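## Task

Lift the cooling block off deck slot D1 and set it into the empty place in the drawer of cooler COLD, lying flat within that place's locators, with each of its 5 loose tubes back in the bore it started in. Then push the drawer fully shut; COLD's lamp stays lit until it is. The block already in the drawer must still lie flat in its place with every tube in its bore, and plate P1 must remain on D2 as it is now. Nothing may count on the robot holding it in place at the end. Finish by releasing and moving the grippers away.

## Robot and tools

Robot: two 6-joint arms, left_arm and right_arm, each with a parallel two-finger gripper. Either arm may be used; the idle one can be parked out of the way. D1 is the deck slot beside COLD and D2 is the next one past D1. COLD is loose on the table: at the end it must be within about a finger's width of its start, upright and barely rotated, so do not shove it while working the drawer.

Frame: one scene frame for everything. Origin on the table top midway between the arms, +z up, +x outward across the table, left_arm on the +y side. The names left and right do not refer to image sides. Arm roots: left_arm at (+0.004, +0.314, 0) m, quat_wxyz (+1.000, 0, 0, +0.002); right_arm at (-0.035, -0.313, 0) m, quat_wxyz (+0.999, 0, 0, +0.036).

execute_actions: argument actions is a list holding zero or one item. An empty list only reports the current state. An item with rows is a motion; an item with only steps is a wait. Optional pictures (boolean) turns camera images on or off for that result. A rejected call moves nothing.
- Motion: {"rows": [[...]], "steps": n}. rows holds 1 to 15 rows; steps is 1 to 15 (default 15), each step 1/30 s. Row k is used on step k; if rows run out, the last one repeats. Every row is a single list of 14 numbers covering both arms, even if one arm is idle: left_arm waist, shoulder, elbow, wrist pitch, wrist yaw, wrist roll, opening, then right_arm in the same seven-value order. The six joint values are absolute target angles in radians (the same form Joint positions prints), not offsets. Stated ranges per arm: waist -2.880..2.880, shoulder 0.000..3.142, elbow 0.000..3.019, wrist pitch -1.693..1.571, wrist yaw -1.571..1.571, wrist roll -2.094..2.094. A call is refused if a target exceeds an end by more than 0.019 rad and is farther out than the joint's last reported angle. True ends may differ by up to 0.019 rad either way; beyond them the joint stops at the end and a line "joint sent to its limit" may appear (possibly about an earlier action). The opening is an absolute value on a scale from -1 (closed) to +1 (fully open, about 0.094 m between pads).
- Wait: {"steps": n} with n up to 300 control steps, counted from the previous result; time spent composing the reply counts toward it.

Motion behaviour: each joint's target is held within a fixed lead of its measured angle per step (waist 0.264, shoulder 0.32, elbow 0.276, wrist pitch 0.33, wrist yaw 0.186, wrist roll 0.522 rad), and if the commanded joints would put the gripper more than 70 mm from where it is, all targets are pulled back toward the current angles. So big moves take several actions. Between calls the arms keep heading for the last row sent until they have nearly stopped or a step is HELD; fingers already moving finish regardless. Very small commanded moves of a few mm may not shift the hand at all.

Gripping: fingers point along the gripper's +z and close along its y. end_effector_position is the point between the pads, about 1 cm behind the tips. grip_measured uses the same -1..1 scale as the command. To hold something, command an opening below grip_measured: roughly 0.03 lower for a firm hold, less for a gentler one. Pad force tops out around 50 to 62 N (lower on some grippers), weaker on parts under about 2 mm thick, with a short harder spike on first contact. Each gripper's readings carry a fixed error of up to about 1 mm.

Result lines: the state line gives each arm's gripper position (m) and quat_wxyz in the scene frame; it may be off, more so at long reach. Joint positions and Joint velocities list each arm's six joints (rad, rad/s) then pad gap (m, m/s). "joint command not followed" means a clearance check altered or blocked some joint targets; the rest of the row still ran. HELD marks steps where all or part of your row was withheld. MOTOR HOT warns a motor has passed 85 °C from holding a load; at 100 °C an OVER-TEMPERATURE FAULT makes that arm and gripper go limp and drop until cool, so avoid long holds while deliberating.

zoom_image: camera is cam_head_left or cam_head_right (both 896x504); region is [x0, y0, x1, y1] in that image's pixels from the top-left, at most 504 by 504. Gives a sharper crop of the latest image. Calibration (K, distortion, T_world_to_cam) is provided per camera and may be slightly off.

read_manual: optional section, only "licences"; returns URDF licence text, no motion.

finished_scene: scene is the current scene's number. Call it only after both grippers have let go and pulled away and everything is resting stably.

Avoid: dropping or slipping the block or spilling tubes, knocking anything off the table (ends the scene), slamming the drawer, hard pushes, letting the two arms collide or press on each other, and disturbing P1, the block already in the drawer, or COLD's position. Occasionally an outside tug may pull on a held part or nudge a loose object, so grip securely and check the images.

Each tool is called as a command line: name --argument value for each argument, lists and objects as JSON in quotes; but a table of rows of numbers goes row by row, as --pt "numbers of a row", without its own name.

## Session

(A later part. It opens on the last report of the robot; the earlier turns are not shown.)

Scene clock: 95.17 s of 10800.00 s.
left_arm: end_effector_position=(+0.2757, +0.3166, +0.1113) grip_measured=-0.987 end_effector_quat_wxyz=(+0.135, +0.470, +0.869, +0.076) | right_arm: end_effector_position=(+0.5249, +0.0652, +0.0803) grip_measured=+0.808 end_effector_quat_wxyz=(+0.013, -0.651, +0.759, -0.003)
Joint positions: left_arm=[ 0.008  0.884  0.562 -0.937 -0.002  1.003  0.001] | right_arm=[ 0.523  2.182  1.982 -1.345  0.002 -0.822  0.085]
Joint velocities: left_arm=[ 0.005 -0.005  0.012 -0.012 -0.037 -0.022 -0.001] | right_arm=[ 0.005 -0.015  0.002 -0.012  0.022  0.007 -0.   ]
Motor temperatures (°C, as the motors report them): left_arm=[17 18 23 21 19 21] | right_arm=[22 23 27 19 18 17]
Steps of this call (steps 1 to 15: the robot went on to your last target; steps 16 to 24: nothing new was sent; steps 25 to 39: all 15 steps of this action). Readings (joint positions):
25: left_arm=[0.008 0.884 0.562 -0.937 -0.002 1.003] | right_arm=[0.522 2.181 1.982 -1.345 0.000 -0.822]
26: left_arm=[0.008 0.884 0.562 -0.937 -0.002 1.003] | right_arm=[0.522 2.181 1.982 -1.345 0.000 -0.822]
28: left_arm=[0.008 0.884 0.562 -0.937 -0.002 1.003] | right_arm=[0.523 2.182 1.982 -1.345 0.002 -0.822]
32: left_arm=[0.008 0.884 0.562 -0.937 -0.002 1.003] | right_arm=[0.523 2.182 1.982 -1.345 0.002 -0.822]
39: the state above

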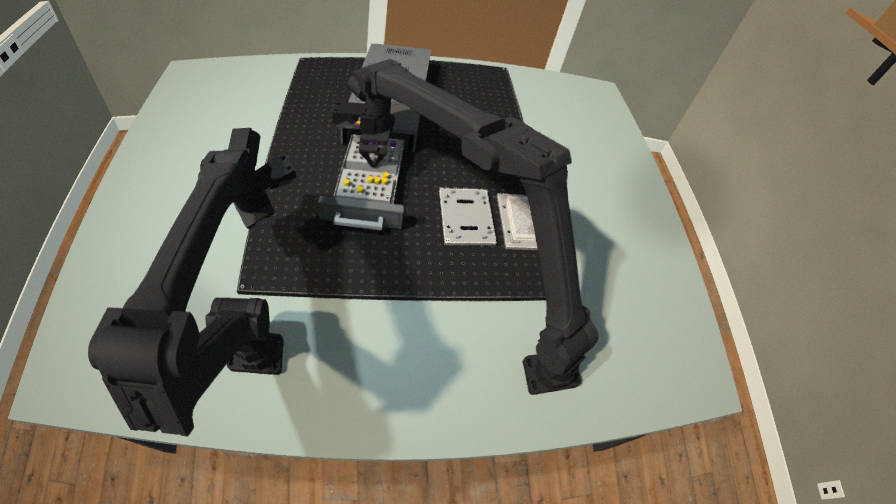

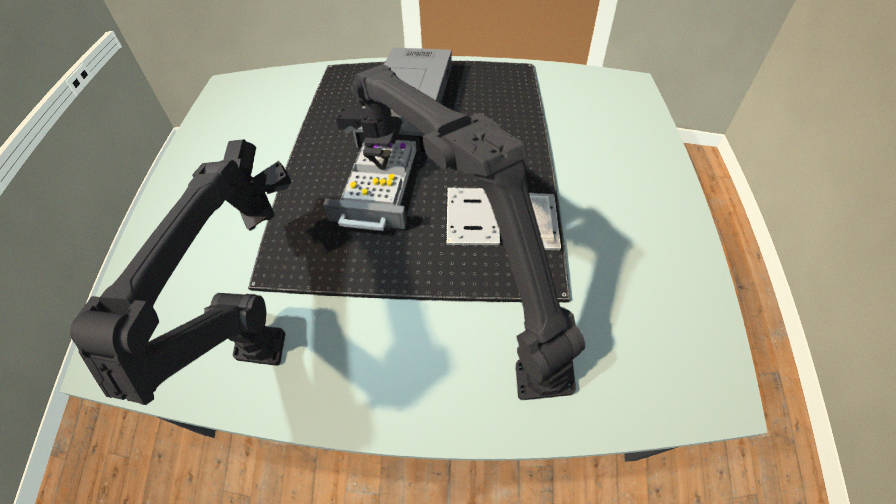

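execute_actions --actions '[{"rows":[[0,0.9,0.55,-0.95,0,1,-1,0.556,2.15,2.03,-1.345,0,-0.795,0.77]]}]'

zoom_image --camera "cam_head_left" --region '[325, 120, 425, 210]'

Scene clock: 96.67 s of 10800.00 s.
left_arm: end_effector_position=(+0.2757, +0.3166, +0.1113) grip_measured=-0.987 end_effector_quat_wxyz=(+0.135, +0.470, +0.869, +0.076) | right_arm: end_effector_position=(+0.5225, +0.0686, +0.0795) grip_measured=+0.808 end_effector_quat_wxyz=(+0.012, -0.648, +0.762, -0.005)
Joint positions: left_arm=[ 0.008  0.884  0.562 -0.937 -0.002  1.003  0.001] | right_arm=[ 0.531  2.183  1.982 -1.345  0.008 -0.807  0.085]
Joint velocities: left_arm=[-0.005 -0.015  0.022  0.007  0.007  0.007  0.   ] | right_arm=[ 0.015 -0.005 -0.012  0.002 -0.081 -0.022  0.001]
Motor temperatures (°C, as the motors report them): left_arm=[17 18 23 21 19 21] | right_arm=[22 23 27 19 18 17]
Steps of this call (steps 1 to 15: the robot went on to your last target; steps 16 to 30: nothing new was sent; steps 31 to 45: all 15 steps of this action). Readings (joint positions):
31: left_arm=[0.008 0.884 0.562 -0.937 -0.002 1.003] | right_arm=[0.524 2.182 1.982 -1.345 0.003 -0.819]
32: left_arm=[0.008 0.884 0.562 -0.937 -0.002 1.003] | right_arm=[0.524 2.182 1.982 -1.345 0.003 -0.816]
34: left_arm=[0.008 0.884 0.562 -0.937 -0.002 1.003] | right_arm=[0.527 2.183 1.982 -1.345 0.005 -0.811]
38: left_arm=[0.008 0.884 0.562 -0.937 -0.002 1.003] | right_arm=[0.531 2.183 1.982 -1.345 0.008 -0.807]
45: the state above

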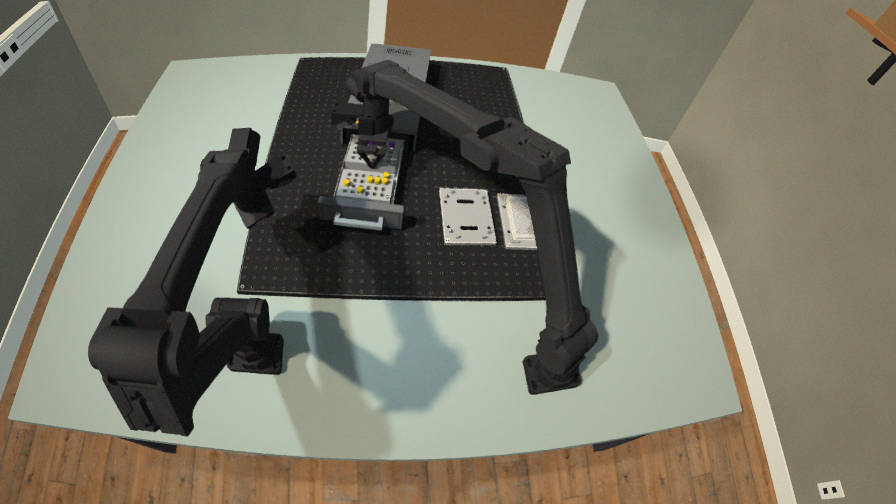

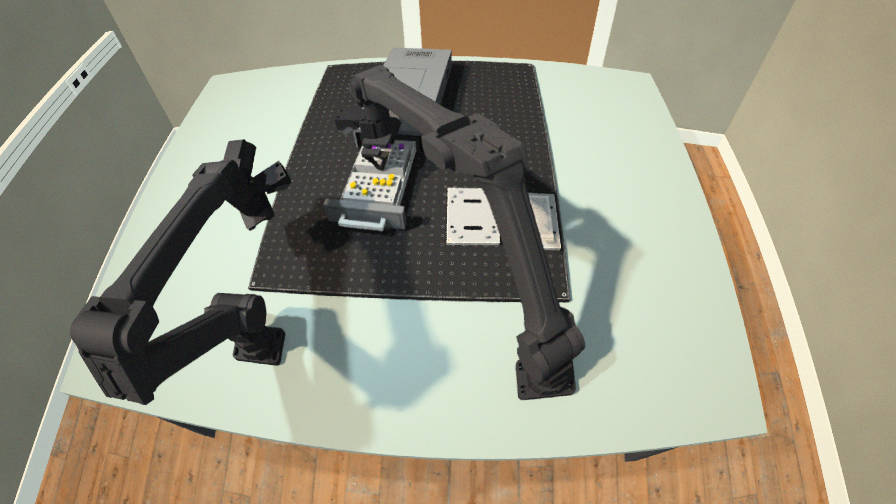

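Region (325, 120, 425, 210) of cam_head_left's 896x504 image, scaled by 5.040, with more detail than that image has; it fills the top 454 rows of this view, and the rest is white.

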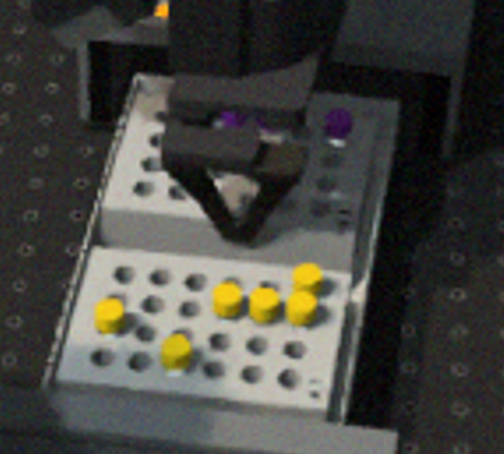

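execute_actions --actions '[{"rows":[[0,0.9,0.55,-0.95,0,1,-1,0.535,2.165,2.03,-1.378,0,-0.81,0.77]]}]'

zoom_image --camera "cam_head_left" --region '[325, 120, 425, 210]'

Scene clock: 98.50 s of 10800.00 s.
left_arm: end_effector_position=(+0.2757, +0.3166, +0.1113) grip_measured=-0.987 end_effector_quat_wxyz=(+0.135, +0.470, +0.869, +0.076) | right_arm: end_effector_position=(+0.5192, +0.0667, +0.0785) grip_measured=+0.808 end_effector_quat_wxyz=(+0.004, -0.648, +0.761, -0.004)
Joint positions: left_arm=[ 0.008  0.884  0.562 -0.937 -0.002  1.003  0.001] | right_arm=[ 0.531  2.184  1.982 -1.36   0.006 -0.808  0.085]
Joint velocities: left_arm=[ 0.005 -0.024  0.002 -0.002  0.037  0.022 -0.   ] | right_arm=[-0.005 -0.015 -0.002 -0.012  0.007  0.007  0.   ]
Motor temperatures (°C, as the motors report them): left_arm=[17 18 23 21 19 21] | right_arm=[22 23 27 19 18 17]
Steps of this call (steps 1 to 15: the robot went on to your last target; steps 16 to 40: nothing new was sent; steps 41 to 55: all 15 steps of this action). Readings (joint positions):
41: left_arm=[0.008 0.884 0.562 -0.937 -0.002 1.003] | right_arm=[0.531 2.184 1.982 -1.348 0.008 -0.807]
42: left_arm=[0.008 0.884 0.562 -0.937 -0.002 1.003] | right_arm=[0.531 2.184 1.982 -1.350 0.008 -0.808]
44: left_arm=[0.008 0.884 0.562 -0.937 -0.002 1.003] | right_arm=[0.531 2.184 1.982 -1.357 0.007 -0.808]
48: left_arm=[0.008 0.884 0.562 -0.937 -0.002 1.003] | right_arm=[0.531 2.184 1.982 -1.360 0.006 -0.808]
55: the state above

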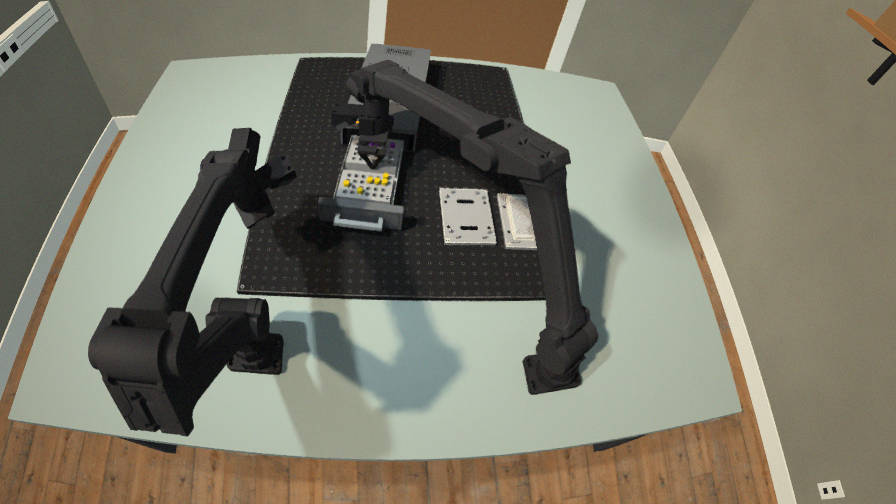

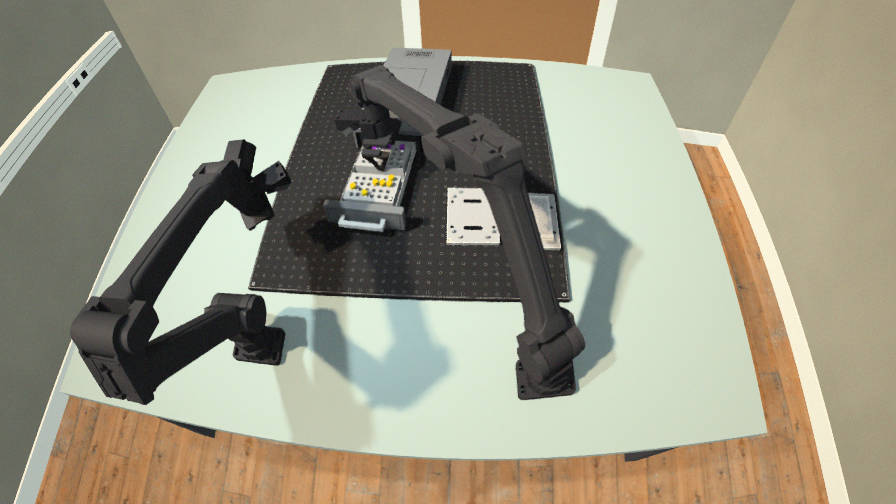

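Region (325, 120, 425, 210) of cam_head_left's 896x504 image, scaled by 5.040, with more detail than that image has; it fills the top 454 rows of this view, and the rest is white.

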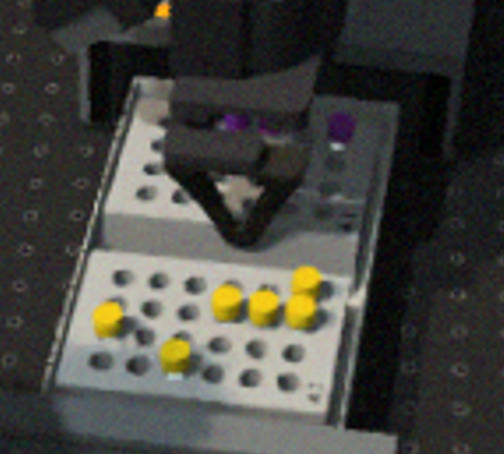

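The block is aligned sideways. Loosening the grip to see how it settles.

execute_actions --actions '[{"rows":[[0,0.9,0.55,-0.95,0,1,-1,0.535,2.195,2.01,-1.36,0,-0.81,0.87]],"steps":10}]'

zoom_image --camera "cam_head_left" --region '[325, 120, 425, 210]'

zoom_image --camera "cam_head_right" --region '[335, 120, 435, 210]'

Scene clock: 100.53 s of 10800.00 s.
left_arm: end_effector_position=(+0.2757, +0.3166, +0.1113) grip_measured=-0.987 end_effector_quat_wxyz=(+0.135, +0.470, +0.869, +0.076) | right_arm: end_effector_position=(+0.5189, +0.0670, +0.0777) grip_measured=+0.867 end_effector_quat_wxyz=(+0.004, -0.648, +0.761, -0.002)
Joint positions: left_arm=[ 0.008  0.884  0.562 -0.937 -0.002  1.003  0.001] | right_arm=[ 0.531  2.185  1.982 -1.36   0.004 -0.808  0.088]
Joint velocities: left_arm=[-0.015  0.005 -0.007  0.007  0.022 -0.051  0.   ] | right_arm=[-0.015  0.005 -0.002  0.007 -0.081  0.007  0.001]
Motor temperatures (°C, as the motors report them): left_arm=[17 18 23 21 19 21] | right_arm=[22 23 27 19 18 17]
Steps of this call (steps 1 to 15: the robot went on to your last target; steps 16 to 51: nothing new was sent; steps 52 to 61: all 10 steps of this action). Readings (joint positions):
52: left_arm=[0.008 0.884 0.562 -0.937 -0.002 1.003] | right_arm=[0.531 2.185 1.982 -1.360 0.006 -0.808]
53: left_arm=[0.008 0.884 0.562 -0.937 -0.002 1.003] | right_arm=[0.531 2.185 1.982 -1.360 0.004 -0.808]
55: left_arm=[0.008 0.884 0.562 -0.937 -0.002 1.003] | right_arm=[0.531 2.185 1.982 -1.360 0.004 -0.808]
59: left_arm=[0.008 0.884 0.562 -0.937 -0.002 1.003] | right_arm=[0.531 2.185 1.982 -1.360 0.004 -0.808]
61: the state above

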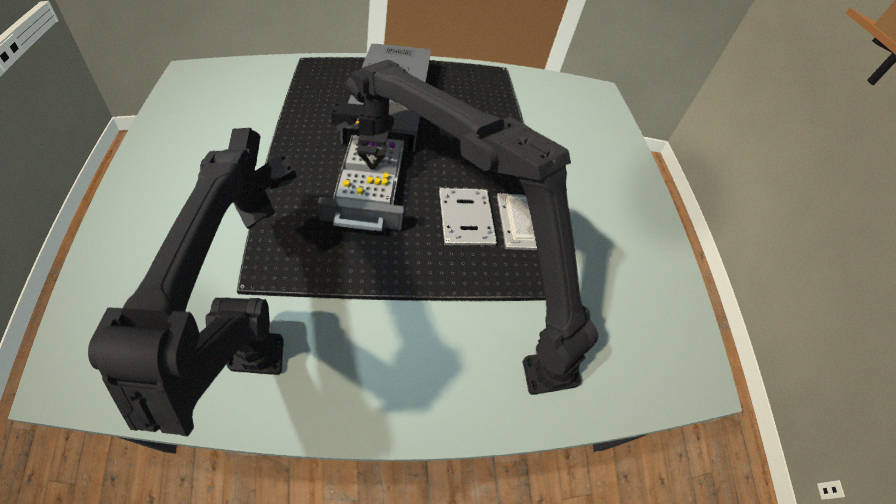

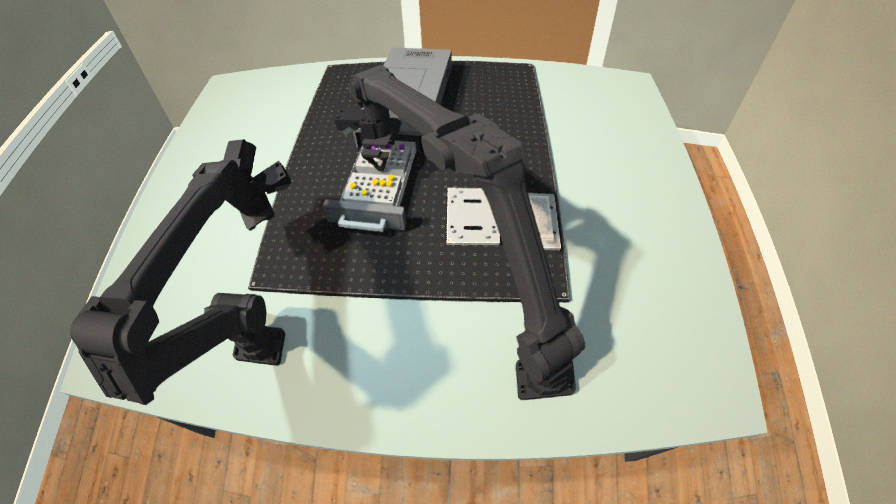

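Region (325, 120, 425, 210) of cam_head_left's 896x504 image, scaled by 5.040, with more detail than that image has; it fills the top 454 rows of this view, and the rest is white.

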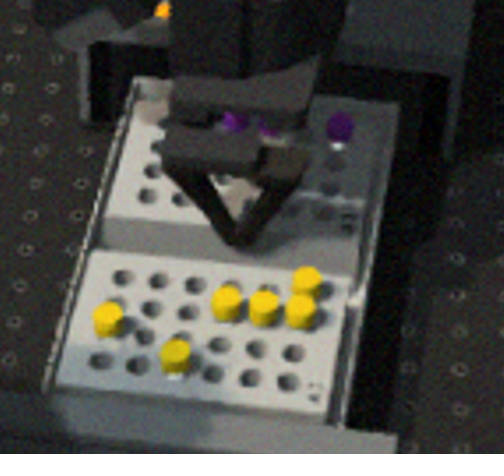

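Region (335, 120, 435, 210) of cam_head_right's 896x504 image, scaled by 5.040, with more detail than that image has; it fills the top 454 rows of this view, and the rest is white.

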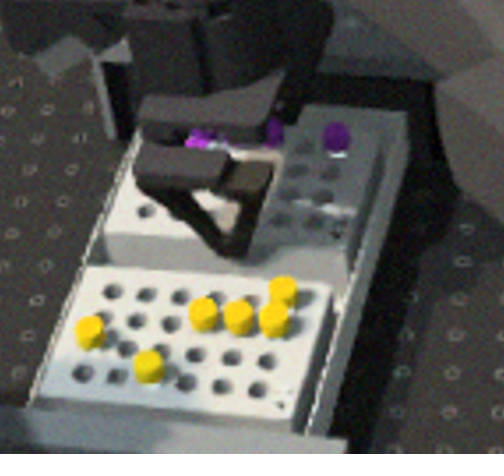

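The front dropped into the pocket while the back rests on the ledge. Nudging it toward the front with the far finger.

execute_actions --actions '[{"rows":[[0,0.9,0.55,-0.95,0,1,-1,0.55,2.21,2.01,-1.38,0,-0.81,0.89],[0,0.9,0.55,-0.95,0,1,-1,0.555,2.21,2.01,-1.39,0,-0.81,0.89],[0,0.9,0.55,-0.95,0,1,-1,0.56,2.21,2.01,-1.4,0,-0.81,0.89],[0,0.9,0.55,-0.95,0,1,-1,0.565,2.21,2.01,-1.42,0,-0.8,0.89]]}]'

zoom_image --camera "cam_head_left" --region '[325, 120, 425, 210]'

zoom_image --camera "cam_head_right" --region '[335, 120, 435, 210]'

Scene clock: 104.57 s of 10800.00 s.
left_arm: end_effector_position=(+0.2757, +0.3166, +0.1113) grip_measured=-0.987 end_effector_quat_wxyz=(+0.135, +0.470, +0.869, +0.076) | right_arm: end_effector_position=(+0.5167, +0.0661, +0.0771) grip_measured=+0.888 end_effector_quat_wxyz=(-0.002, -0.649, +0.761, -0.003)
Joint positions: left_arm=[ 0.008  0.884  0.562 -0.937 -0.002  1.003  0.001] | right_arm=[ 0.532  2.188  1.984 -1.372  0.006 -0.808  0.089]
Joint velocities: left_arm=[ 0.005  0.005  0.007  0.002 -0.022 -0.037  0.001] | right_arm=[-0.005 -0.024 -0.012 -0.007  0.037  0.007  0.001]
Motor temperatures (°C, as the motors report them): left_arm=[17 18 23 21 19 21] | right_arm=[22 23 27 19 18 17]
Steps of this call (steps 1 to 15: the robot went on to your last target; steps 16 to 90: nothing new was sent; then 0.53 s passed at rest; steps 91 to 105: all 15 steps of this action). Readings (joint positions):
91: left_arm=[0.008 0.884 0.562 -0.937 -0.002 1.003] | right_arm=[0.531 2.186 1.982 -1.362 0.003 -0.808]
92: left_arm=[0.008 0.884 0.562 -0.937 -0.002 1.003] | right_arm=[0.531 2.186 1.982 -1.364 0.003 -0.808]
94: left_arm=[0.008 0.884 0.562 -0.937 -0.002 1.003] | right_arm=[0.532 2.186 1.983 -1.370 0.005 -0.808]
98: left_arm=[0.008 0.884 0.562 -0.937 -0.002 1.003] | right_arm=[0.532 2.188 1.984 -1.372 0.006 -0.808]
105: the state above

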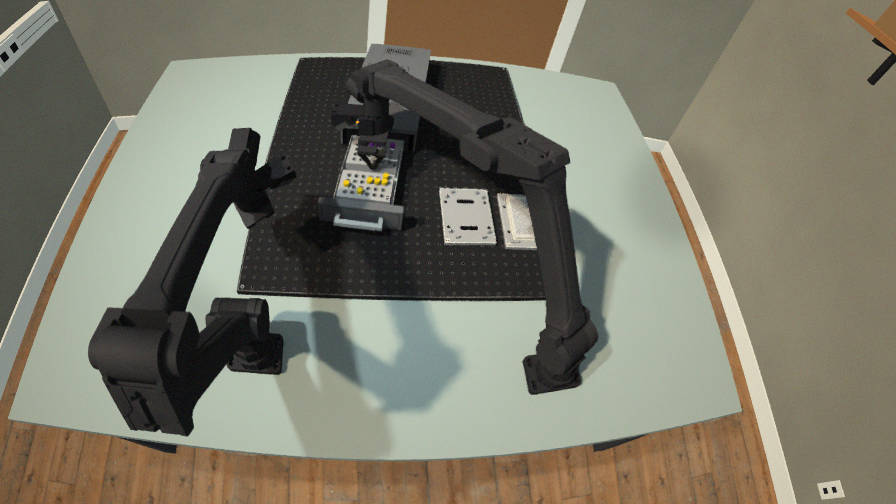

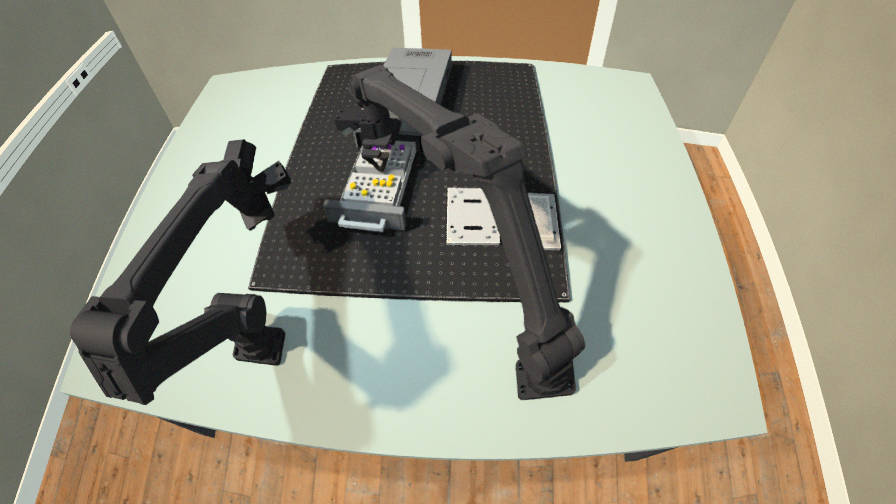

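Region (325, 120, 425, 210) of cam_head_left's 896x504 image, scaled by 5.040, with more detail than that image has; it fills the top 454 rows of this view, and the rest is white.

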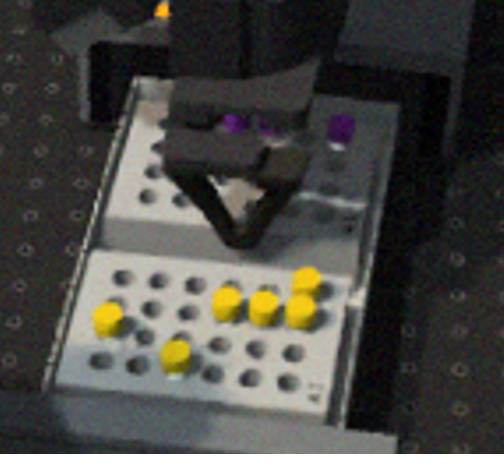

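Region (335, 120, 435, 210) of cam_head_right's 896x504 image, scaled by 5.040, with more detail than that image has; it fills the top 454 rows of this view, and the rest is white.

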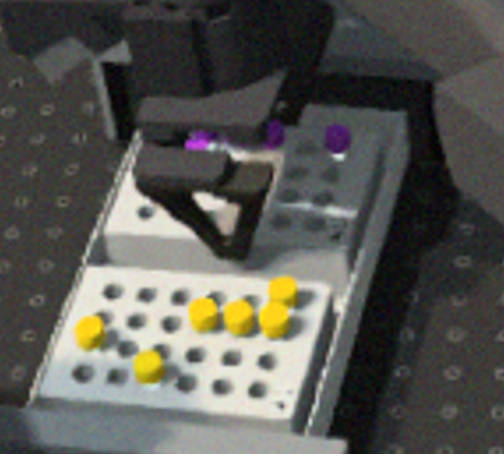

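execute_actions --actions '[{"rows":[[-0.1,0.9,0.55,-0.95,0,1,-1,0.532,2.18,2.01,-1.36,0,-0.81,0.97],[-0.2,0.9,0.55,-0.95,0,1,-1,0.532,2.16,2.01,-1.36,0,-0.81,0.97],[-0.3,0.9,0.55,-0.95,0,1,-1,0.532,2.12,2.01,-1.37,0,-0.81,0.97],[-0.45,0.9,0.55,-0.95,0,1,-1,0.532,2.0,2.01,-1.38,0,-0.81,0.97],[-0.7,0.9,0.55,-0.95,0,1,-1,0.532,1.95,2.01,-1.39,0,-0.81,0.97]]}]' --pictures false

execute_actions --actions '[{"rows":[[-0.7,1,0.55,-0.9,0,1,-1,-0.1,1.5,1.4,-1.3,0,0,1]]}]'

zoom_image --camera "cam_head_right" --region '[335, 120, 435, 210]'

zoom_image --camera "cam_head_left" --region '[325, 120, 425, 210]'

Scene clock: 108.03 s of 10800.00 s.
left_arm: end_effector_position=(+0.2090, +0.1356, +0.1110) grip_measured=-0.987 end_effector_quat_wxyz=(+0.153, +0.748, +0.646, +0.021) | right_arm: end_effector_position=(+0.5126, +0.0638, +0.2004) grip_measured=+0.967 end_effector_quat_wxyz=(+0.089, -0.646, +0.758, -0.010)
Joint positions: left_arm=[-0.716  0.885  0.562 -0.937  0.002  1.003  0.001] | right_arm=[ 0.532  1.993  1.977 -1.376  0.003 -0.808  0.092]
Joint velocities: left_arm=[ 0.21  -0.015  0.007  0.007 -0.037 -0.037  0.001] | right_arm=[-0.005 -0.611 -0.012 -0.046 -0.066  0.022  0.001]
Motor temperatures (°C, as the motors report them): left_arm=[17 18 23 21 19 21] | right_arm=[22 23 27 19 18 17]
Steps of this call (steps 1 to 15: the robot went on to your last target; steps 16 to 89: nothing new was sent; steps 90 to 104: all 15 steps of this action). Readings (joint positions):
90: left_arm=[-0.003 0.884 0.562 -0.937 -0.005 1.003] | right_arm=[0.532 2.188 1.984 -1.370 0.005 -0.808]
91: left_arm=[-0.038 0.884 0.562 -0.937 -0.008 1.003] | right_arm=[0.532 2.188 1.984 -1.370 0.003 -0.808]
93: left_arm=[-0.187 0.884 0.562 -0.937 -0.008 1.003] | right_arm=[0.532 2.181 1.984 -1.370 0.003 -0.808]
97: left_arm=[-0.577 0.885 0.562 -0.937 -0.001 1.003] | right_arm=[0.532 2.135 1.977 -1.370 0.003 -0.808]
104: the state above

Scene clock: 108.53 s of 10800.00 s.
left_arm: end_effector_position=(+0.2111, +0.1379, +0.0815) grip_measured=-0.987 end_effector_quat_wxyz=(+0.103, +0.749, +0.655, +0.015) | right_arm: end_effector_position=(+0.4518, -0.1976, +0.2438) grip_measured=+1.000 end_effector_quat_wxyz=(+0.086, -0.252, +0.964, -0.002)
Joint positions: left_arm=[-0.704  1.005  0.559 -0.916  0.002  1.003  0.001] | right_arm=[ 0.161  1.538  1.472 -1.333 -0.    -0.278  0.094]
Joint velocities: left_arm=[-0.005 -0.005  0.007 -0.002 -0.007 -0.007 -0.   ] | right_arm=[-1.314 -0.278 -0.535  0.022 -0.007  0.755  0.   ]
Motor temperatures (°C, as the motors report them): left_arm=[17 18 23 21 19 21] | right_arm=[22 23 27 19 18 17]
Steps of this call (steps 1 to 15: all 15 steps of this action). Readings (joint positions):
1: left_arm=[-0.709 0.893 0.562 -0.934 0.002 1.003] | right_arm=[0.528 1.965 1.962 -1.368 0.001 -0.780]
2: left_arm=[-0.706 0.910 0.562 -0.927 0.002 1.003] | right_arm=[0.524 1.930 1.930 -1.358 0.000 -0.747]
4: left_arm=[-0.704 0.958 0.562 -0.919 0.002 1.003] | right_arm=[0.502 1.857 1.858 -1.351 -0.000 -0.680]
8: left_arm=[-0.704 1.005 0.560 -0.917 0.002 1.003] | right_arm=[0.420 1.711 1.704 -1.341 -0.000 -0.535]
15: the state above

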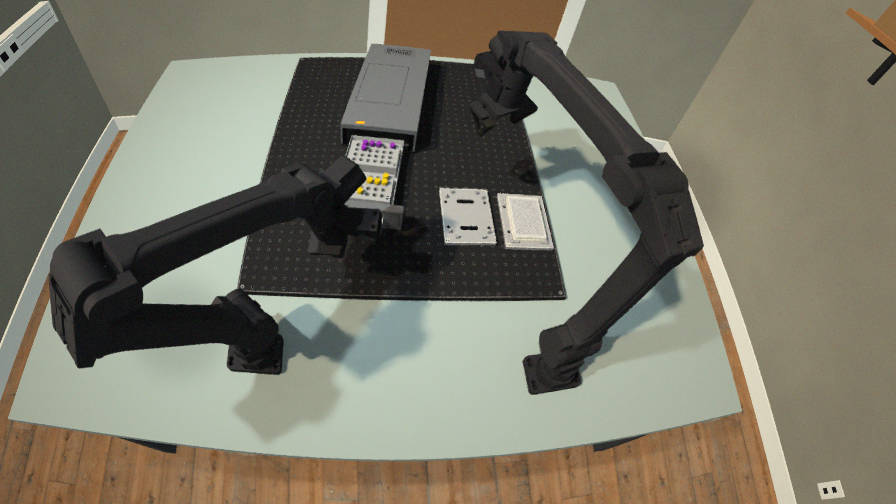

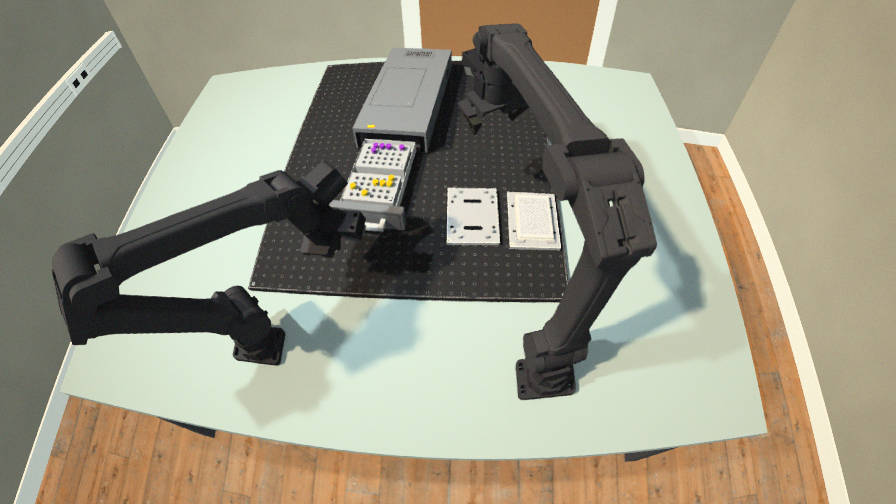

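Region (335, 120, 435, 210) of cam_head_right's 896x504 image, scaled by 5.040, with more detail than that image has; it fills the top 454 rows of this view, and the rest is white.

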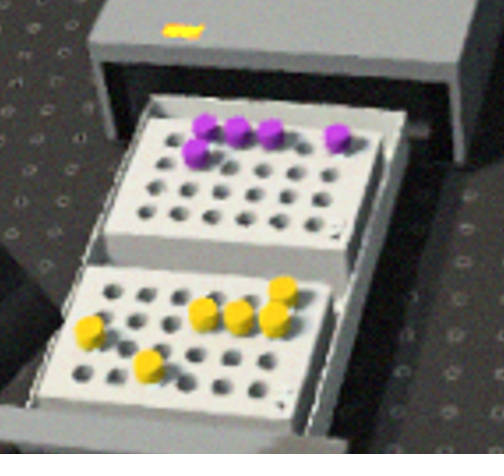

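Region (325, 120, 425, 210) of cam_head_left's 896x504 image, scaled by 5.040, with more detail than that image has; it fills the top 454 rows of this view, and the rest is white.

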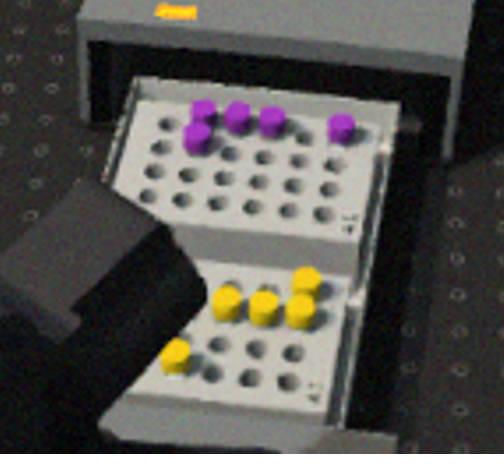

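Seated. Now pushing the drawer shut.

execute_actions --actions '[{"rows":[[-0.7,1.06,0.6,-0.87,0,1,-1,-0.1,1.5,1.4,-1.3,0,0,1],[-0.7,1.11,0.62,-0.84,0,1,-1,-0.1,1.5,1.4,-1.3,0,0,1],[-0.69,1.16,0.64,-0.81,0,1,-1,-0.1,1.5,1.4,-1.3,0,0,1],[-0.69,1.21,0.66,-0.78,0,1,-1,-0.1,1.5,1.4,-1.3,0,0,1],[-0.68,1.25,0.675,-0.75,0,1,-1,-0.1,1.5,1.4,-1.3,0,0,1],[-0.68,1.283,0.69,-0.73,0,1,-1,-0.1,1.5,1.4,-1.3,0,0,1]]}]' --pictures false

execute_actions --actions '[{"rows":[[-0.67,1.3,0.71,-0.73,0,1.02,-1,-0.1,1.5,1.4,-1.3,0,0,1],[-0.66,1.316,0.727,-0.73,0,1.03,-1,-0.1,1.5,1.4,-1.3,0,0,1],[-0.65,1.332,0.744,-0.73,0,1.04,-1,-0.1,1.5,1.4,-1.3,0,0,1],[-0.64,1.35,0.762,-0.73,0,1.05,-1,-0.1,1.5,1.4,-1.3,0,0,1],[-0.63,1.368,0.78,-0.73,0,1.06,-1,-0.1,1.5,1.4,-1.3,0,0,1],[-0.62,1.386,0.798,-0.73,0,1.07,-1,-0.1,1.5,1.4,-1.3,0,0,1],[-0.61,1.404,0.816,-0.73,0,1.08,-1,-0.1,1.5,1.4,-1.3,0,0,1],[-0.6,1.422,0.834,-0.73,0,1.09,-1,-0.1,1.5,1.4,-1.3,0,0,1],[-0.59,1.44,0.852,-0.73,0,1.1,-1,-0.1,1.5,1.4,-1.3,0,0,1],[-0.58,1.458,0.87,-0.73,0,1.11,-1,-0.1,1.5,1.4,-1.3,0,0,1],[-0.57,1.476,0.888,-0.73,0,1.12,-1,-0.1,1.5,1.4,-1.3,0,0,1]]}]'

Scene clock: 113.67 s of 10800.00 s.
left_arm: end_effector_position=(+0.2616, +0.1032, +0.0393) grip_measured=-0.987 end_effector_quat_wxyz=(+0.087, +0.744, +0.662, +0.013) | right_arm: end_effector_position=(+0.4454, -0.3305, +0.2190) grip_measured=+1.000 end_effector_quat_wxyz=(+0.064, +0.014, +0.998, -0.002)
Joint positions: left_arm=[-0.686  1.302  0.648 -0.742  0.002  1.003  0.001] | right_arm=[-0.108  1.52   1.391 -1.314  0.001 -0.007  0.094]
Joint velocities: left_arm=[-0.005 -0.005 -0.012  0.007  0.125 -0.037 -0.002] | right_arm=[-0.005 -0.005 -0.002 -0.012 -0.037  0.081  0.   ]
Motor temperatures (°C, as the motors report them): left_arm=[17 18 23 21 19 21] | right_arm=[22 23 26 19 18 17]
Steps of this call (steps 1 to 45: the robot went on to your last target; steps 46 to 110: nothing new was sent; then 0.97 s passed at rest; steps 111 to 125: all 15 steps of this action). Readings (joint positions):
111: left_arm=[-0.704 1.008 0.559 -0.911 0.002 1.003] | right_arm=[-0.108 1.520 1.391 -1.314 0.001 -0.008]
112: left_arm=[-0.704 1.018 0.560 -0.897 0.002 1.003] | right_arm=[-0.108 1.520 1.391 -1.314 0.001 -0.008]
114: left_arm=[-0.703 1.077 0.572 -0.853 0.002 1.003] | right_arm=[-0.108 1.520 1.391 -1.314 0.001 -0.008]
118: left_arm=[-0.690 1.262 0.635 -0.760 0.002 1.003] | right_arm=[-0.108 1.520 1.391 -1.314 0.001 -0.008]
125: the state above

Scene clock: 114.17 s of 10800.00 s.
left_arm: end_effector_position=(+0.3473, +0.0928, +0.0483) grip_measured=-0.988 end_effector_quat_wxyz=(+0.096, +0.735, +0.670, +0.025) | right_arm: end_effector_position=(+0.4454, -0.3305, +0.2190) grip_measured=+1.000 end_effector_quat_wxyz=(+0.064, +0.014, +0.998, -0.002)
Joint positions: left_arm=[-0.573  1.469  0.839 -0.742  0.001  1.093  0.001] | right_arm=[-0.108  1.52   1.391 -1.314  0.001 -0.007  0.094]
Joint velocities: left_arm=[ 0.112  0.063  0.208  0.051 -0.037  0.11   0.   ] | right_arm=[-0.005  0.005  0.012 -0.007 -0.037 -0.066  0.   ]
Motor temperatures (°C, as the motors report them): left_arm=[17 18 23 21 19 21] | right_arm=[22 23 26 19 18 17]
Steps of this call (steps 1 to 15: all 15 steps of this action). Readings (joint positions):
1: left_arm=[-0.685 1.302 0.649 -0.742 0.002 1.004] | right_arm=[-0.108 1.520 1.391 -1.314 0.001 -0.007]
2: left_arm=[-0.683 1.302 0.651 -0.742 0.002 1.007] | right_arm=[-0.108 1.520 1.391 -1.314 0.001 -0.007]
4: left_arm=[-0.671 1.307 0.665 -0.742 0.002 1.016] | right_arm=[-0.108 1.520 1.391 -1.314 0.001 -0.007]
8: left_arm=[-0.634 1.359 0.722 -0.750 0.010 1.046] | right_arm=[-0.108 1.520 1.391 -1.314 0.001 -0.007]
15: the state above

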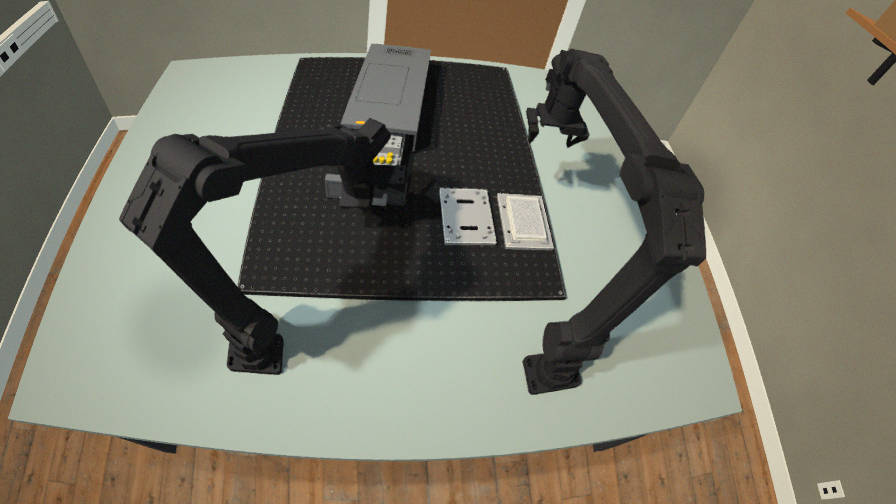

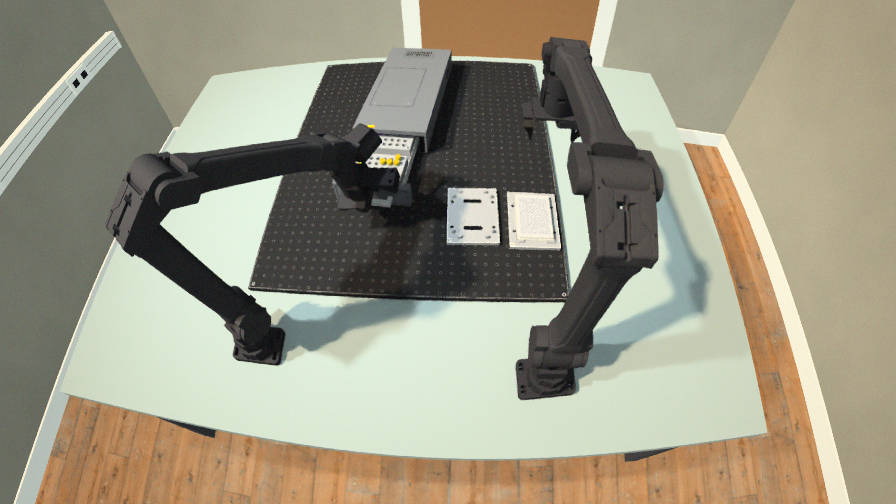

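execute_actions --actions '[{"rows":[[-0.56,1.515,0.9,-0.74,0,1.13,-1,-0.1,1.5,1.4,-1.3,0,0,1],[-0.553,1.53,0.918,-0.74,0,1.14,-1,-0.1,1.5,1.4,-1.3,0,0,1],[-0.546,1.545,0.936,-0.745,0,1.15,-1,-0.1,1.5,1.4,-1.3,0,0,1],[-0.539,1.56,0.954,-0.75,0,1.16,-1,-0.1,1.5,1.4,-1.3,0,0,1],[-0.532,1.575,0.973,-0.753,0,1.17,-1,-0.1,1.5,1.4,-1.3,0,0,1],[-0.525,1.59,0.992,-0.756,0,1.17,-1,-0.1,1.5,1.4,-1.3,0,0,1],[-0.519,1.605,1.012,-0.76,0,1.18,-1,-0.1,1.5,1.4,-1.3,0,0,1],[-0.513,1.62,1.032,-0.765,0,1.19,-1,-0.1,1.5,1.4,-1.3,0,0,1],[-0.507,1.635,1.052,-0.769,0,1.19,-1,-0.1,1.5,1.4,-1.3,0,0,1],[-0.501,1.65,1.072,-0.773,0,1.2,-1,-0.1,1.5,1.4,-1.3,0,0,1],[-0.495,1.665,1.092,-0.778,0,1.2,-1,-0.1,1.5,1.4,-1.3,0,0,1],[-0.489,1.68,1.112,-0.782,0,1.21,-1,-0.1,1.5,1.4,-1.3,0,0,1],[-0.483,1.695,1.132,-0.786,0,1.21,-1,-0.1,1.5,1.4,-1.3,0,0,1],[-0.479,1.708,1.15,-0.791,0,1.22,-1,-0.1,1.5,1.4,-1.3,0,0,1],[-0.475,1.72,1.167,-0.796,0,1.22,-1,-0.1,1.5,1.4,-1.3,0,0,1]]}]' --pictures false

execute_actions --actions '[{"rows":[[-0.471,1.731,1.182,-0.8,0,1.23,-1,-0.1,1.5,1.4,-1.3,0,0,1],[-0.468,1.742,1.197,-0.805,0,1.23,-1,-0.1,1.5,1.4,-1.3,0,0,1],[-0.465,1.752,1.211,-0.81,0,1.23,-1,-0.1,1.5,1.4,-1.3,0,0,1],[-0.462,1.762,1.225,-0.814,0,1.24,-1,-0.1,1.5,1.4,-1.3,0,0,1],[-0.459,1.772,1.239,-0.818,0,1.24,-1,-0.1,1.5,1.4,-1.3,0,0,1],[-0.456,1.782,1.253,-0.822,0,1.24,-1,-0.1,1.5,1.4,-1.3,0,0,1],[-0.453,1.791,1.266,-0.825,0,1.25,-1,-0.1,1.5,1.4,-1.3,0,0,1],[-0.45,1.8,1.279,-0.828,0,1.25,-1,-0.1,1.5,1.4,-1.3,0,0,1],[-0.448,1.808,1.291,-0.833,0,1.25,-1,-0.1,1.5,1.4,-1.3,0,0,1],[-0.446,1.816,1.303,-0.838,0,1.25,-1,-0.1,1.5,1.4,-1.3,0,0,1],[-0.444,1.824,1.315,-0.843,0,1.25,-1,-0.1,1.5,1.4,-1.3,0,0,1],[-0.442,1.832,1.327,-0.848,0,1.26,-1,-0.1,1.5,1.4,-1.3,0,0,1],[-0.44,1.84,1.339,-0.853,0,1.26,-1,-0.1,1.5,1.4,-1.3,0,0,1]]}]' --pictures false

execute_actions --actions '[{"rows":[[-0.437,1.85,1.354,-0.855,0,1.26,-1,-0.1,1.5,1.4,-1.3,0,0,1],[-0.437,1.85,1.354,-0.855,0,1.26,-1,-0.1,1.5,1.4,-1.3,0,0,1],[-0.434,1.86,1.37,-0.855,0,1.26,-1,-0.1,1.5,1.4,-1.3,0,0,1],[-0.434,1.86,1.37,-0.855,0,1.26,-1,-0.1,1.5,1.4,-1.3,0,0,1],[-0.43,1.87,1.385,-0.855,0,1.26,-1,-0.1,1.5,1.4,-1.3,0,0,1]]}]'

Scene clock: 123.97 s of 10800.00 s.
left_arm: end_effector_position=(+0.4412, +0.0820, +0.0465) grip_measured=-0.989 end_effector_quat_wxyz=(+0.095, +0.739, +0.666, +0.033) | right_arm: end_effector_position=(+0.4454, -0.3305, +0.2190) grip_measured=+1.000 end_effector_quat_wxyz=(+0.064, +0.014, +0.998, -0.002)
Joint positions: left_arm=[-0.488  1.674  1.083 -0.779  0.004  1.189  0.001] | right_arm=[-0.108  1.52   1.391 -1.314  0.001 -0.007  0.094]
Joint velocities: left_arm=[ 0.132  0.317  0.344 -0.593  0.022  0.154 -0.001] | right_arm=[-0.015 -0.005 -0.017 -0.002 -0.007  0.007  0.   ]
Motor temperatures (°C, as the motors report them): left_arm=[17 18 24 21 19 21] | right_arm=[22 22 26 19 18 17]
Steps of this call (steps 1 to 30: the robot went on to your last target; steps 31 to 90: nothing new was sent; then 6.30 s passed at rest; steps 91 to 105: all 15 steps of this action). Readings (joint positions):
91: left_arm=[-0.570 1.471 0.846 -0.741 0.001 1.110] | right_arm=[-0.108 1.520 1.391 -1.314 0.001 -0.007]
92: left_arm=[-0.569 1.475 0.848 -0.741 0.001 1.113] | right_arm=[-0.108 1.520 1.391 -1.314 0.001 -0.007]
94: left_arm=[-0.563 1.496 0.864 -0.741 0.001 1.124] | right_arm=[-0.108 1.520 1.391 -1.314 0.001 -0.007]
98: left_arm=[-0.536 1.569 0.938 -0.748 0.001 1.150] | right_arm=[-0.108 1.520 1.391 -1.314 0.001 -0.007]
105: the state above

Scene clock: 124.47 s of 10800.00 s.
left_arm: end_effector_position=(+0.5059, +0.0739, +0.0473) grip_measured=-0.989 end_effector_quat_wxyz=(+0.093, +0.743, +0.662, +0.038) | right_arm: end_effector_position=(+0.4454, -0.3305, +0.2190) grip_measured=+1.000 end_effector_quat_wxyz=(+0.064, +0.014, +0.998, -0.002)
Joint positions: left_arm=[-0.447  1.811  1.278 -0.836  0.002  1.241  0.001] | right_arm=[-0.108  1.52   1.391 -1.314  0.001 -0.007  0.094]
Joint velocities: left_arm=[ 0.034  0.093  0.203 -0.017  0.022  0.051  0.   ] | right_arm=[-0.015 -0.015 -0.007 -0.012 -0.007  0.037  0.   ]
Motor temperatures (°C, as the motors report them): left_arm=[17 18 24 21 19 21] | right_arm=[22 22 26 19 18 17]
Steps of this call (steps 1 to 15: all 15 steps of this action). Readings (joint positions):
1: left_arm=[-0.485 1.683 1.095 -0.788 0.004 1.194] | right_arm=[-0.108 1.520 1.391 -1.314 0.001 -0.007]
2: left_arm=[-0.482 1.693 1.107 -0.794 0.004 1.199] | right_arm=[-0.108 1.520 1.391 -1.314 0.001 -0.007]
4: left_arm=[-0.478 1.714 1.133 -0.803 0.004 1.208] | right_arm=[-0.108 1.520 1.391 -1.314 0.001 -0.007]
8: left_arm=[-0.466 1.756 1.190 -0.817 0.003 1.224] | right_arm=[-0.108 1.520 1.391 -1.314 0.001 -0.007]
15: the state above

Scene clock: 124.97 s of 10800.00 s.
left_arm: end_effector_position=(+0.5217, +0.0720, +0.0500) grip_measured=-0.989 end_effector_quat_wxyz=(+0.097, +0.742, +0.662, +0.041) | right_arm: end_effector_position=(+0.4454, -0.3305, +0.2190) grip_measured=+1.000 end_effector_quat_wxyz=(+0.064, +0.014, +0.998, -0.002)
Joint positions: left_arm=[-0.439  1.837  1.324 -0.846  0.002  1.248  0.001] | right_arm=[-0.108  1.52   1.391 -1.314  0.001 -0.007  0.094]
Joint velocities: left_arm=[ 0.005 -0.024  0.007 -0.002  0.081 -0.037  0.   ] | right_arm=[-0.005 -0.005 -0.002  0.007 -0.037  0.037  0.   ]
Motor temperatures (°C, as the motors report them): left_arm=[17 18 25 21 19 21] | right_arm=[22 22 26 19 18 17]
Steps of this call (steps 1 to 15: all 15 steps of this action). Readings (joint positions):
1: left_arm=[-0.446 1.814 1.285 -0.837 0.002 1.242] | right_arm=[-0.108 1.520 1.391 -1.314 0.001 -0.007]
2: left_arm=[-0.445 1.816 1.291 -0.839 0.002 1.243] | right_arm=[-0.108 1.520 1.391 -1.314 0.001 -0.007]
4: left_arm=[-0.443 1.822 1.302 -0.841 0.002 1.245] | right_arm=[-0.108 1.520 1.391 -1.314 0.001 -0.007]
8: left_arm=[-0.440 1.834 1.324 -0.846 0.003 1.247] | right_arm=[-0.108 1.520 1.391 -1.314 0.001 -0.007]
15: the state above

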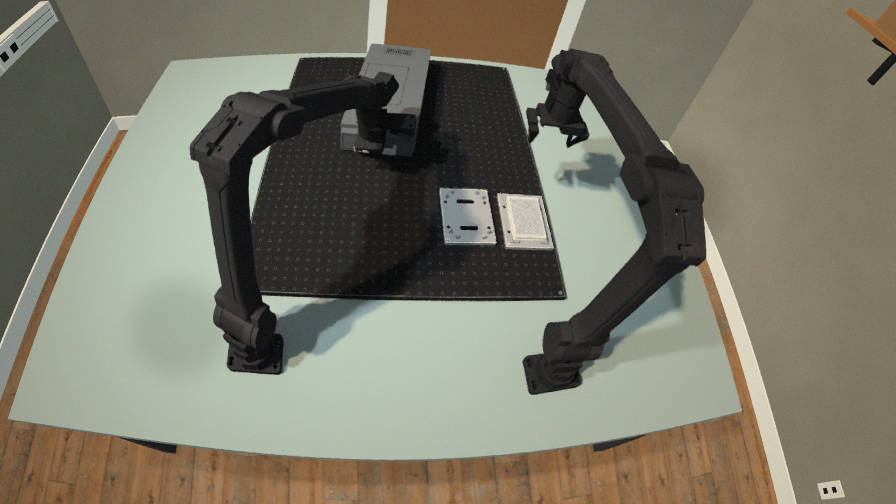

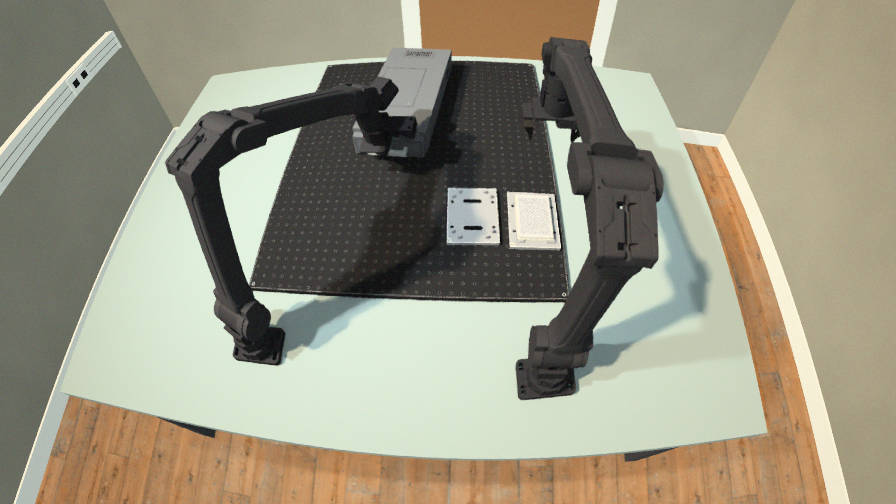

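execute_actions --actions '[{"rows":[[-0.43,1.88,1.39,-0.8,0,1.26,-1,-0.1,1.5,1.4,-1.3,0,0,1]],"steps":10}]' --pictures false

execute_actions --actions '[{"rows":[[-0.3,1.25,0.85,-1,0,1.26,-1,-0.1,1.5,1.4,-1.3,0,0,1]]}]'

Scene clock: 126.87 s of 10800.00 s.
left_arm: end_effector_position=(+0.5223, +0.0715, +0.0484) grip_measured=-0.989 end_effector_quat_wxyz=(+0.098, +0.742, +0.662, +0.040) | right_arm: end_effector_position=(+0.4454, -0.3305, +0.2190) grip_measured=+1.000 end_effector_quat_wxyz=(+0.064, +0.014, +0.998, -0.002)
Joint positions: left_arm=[-0.439  1.841  1.325 -0.843  0.003  1.249  0.001] | right_arm=[-0.108  1.52   1.391 -1.314  0.001 -0.007  0.094]
Joint velocities: left_arm=[-0.005  0.005  0.007 -0.022  0.007 -0.066 -0.001] | right_arm=[-0.015  0.015 -0.007 -0.002 -0.007 -0.051  0.   ]
Motor temperatures (°C, as the motors report them): left_arm=[17 18 25 21 19 21] | right_arm=[22 22 26 19 18 17]
Steps of this call (steps 1 to 15: the robot went on to your last target; steps 16 to 47: nothing new was sent; steps 48 to 57: all 10 steps of this action). Readings (joint positions):
48: left_arm=[-0.439 1.838 1.325 -0.844 0.002 1.248] | right_arm=[-0.108 1.520 1.391 -1.314 0.001 -0.007]
49: left_arm=[-0.439 1.838 1.325 -0.844 0.002 1.249] | right_arm=[-0.108 1.520 1.391 -1.314 0.001 -0.007]
51: left_arm=[-0.439 1.839 1.325 -0.843 0.003 1.249] | right_arm=[-0.108 1.520 1.391 -1.314 0.001 -0.007]
55: left_arm=[-0.439 1.841 1.325 -0.843 0.003 1.249] | right_arm=[-0.108 1.520 1.391 -1.314 0.001 -0.007]
57: the state above

Scene clock: 127.37 s of 10800.00 s.
left_arm: end_effector_position=(+0.3512, +0.2094, +0.1391) grip_measured=-0.989 end_effector_quat_wxyz=(+0.102, +0.692, +0.713, +0.053) | right_arm: end_effector_position=(+0.4454, -0.3305, +0.2190) grip_measured=+1.000 end_effector_quat_wxyz=(+0.064, +0.014, +0.998, -0.002)
Joint positions: left_arm=[-0.294  1.198  0.853 -0.995 -0.     1.25   0.001] | right_arm=[-0.108  1.52   1.391 -1.314  0.001 -0.007  0.094]
Joint velocities: left_arm=[-0.005 -0.464 -0.007 -0.007  0.037 -0.022 -0.001] | right_arm=[ 0.015  0.005 -0.007 -0.017 -0.022  0.007  0.   ]
Motor temperatures (°C, as the motors report them): left_arm=[17 18 25 21 19 21] | right_arm=[22 22 26 19 18 17]
Steps of this call (steps 1 to 15: all 15 steps of this action). Readings (joint positions):
1: left_arm=[-0.435 1.831 1.309 -0.846 0.004 1.249] | right_arm=[-0.108 1.520 1.391 -1.314 0.001 -0.007]
2: left_arm=[-0.429 1.808 1.276 -0.856 0.004 1.249] | right_arm=[-0.108 1.520 1.391 -1.314 0.001 -0.007]
4: left_arm=[-0.406 1.740 1.185 -0.889 0.004 1.249] | right_arm=[-0.108 1.520 1.391 -1.314 0.001 -0.007]
8: left_arm=[-0.339 1.549 0.984 -0.942 0.002 1.249] | right_arm=[-0.108 1.520 1.391 -1.314 0.001 -0.007]
15: the state above

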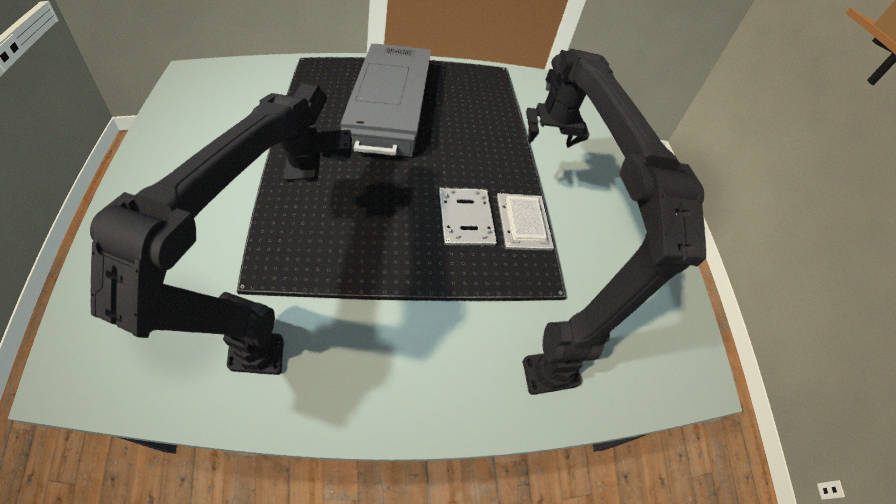

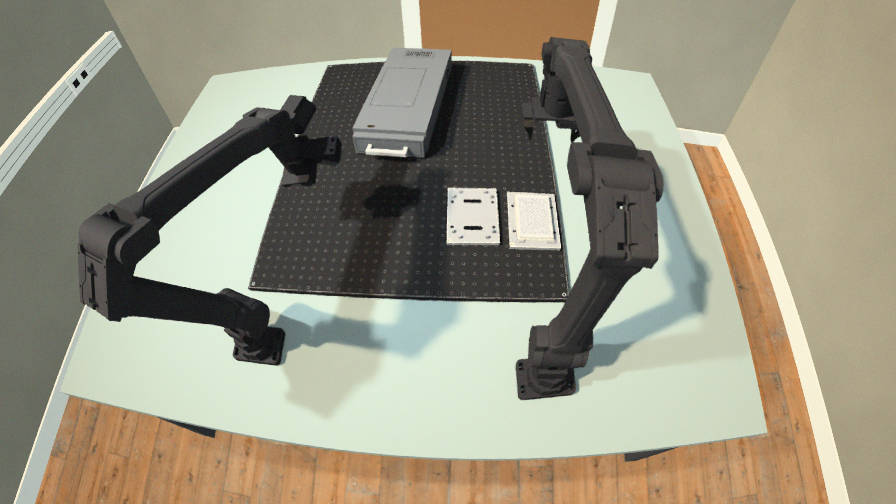

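finished_scene --scene 1

The scene is finished: the task was done.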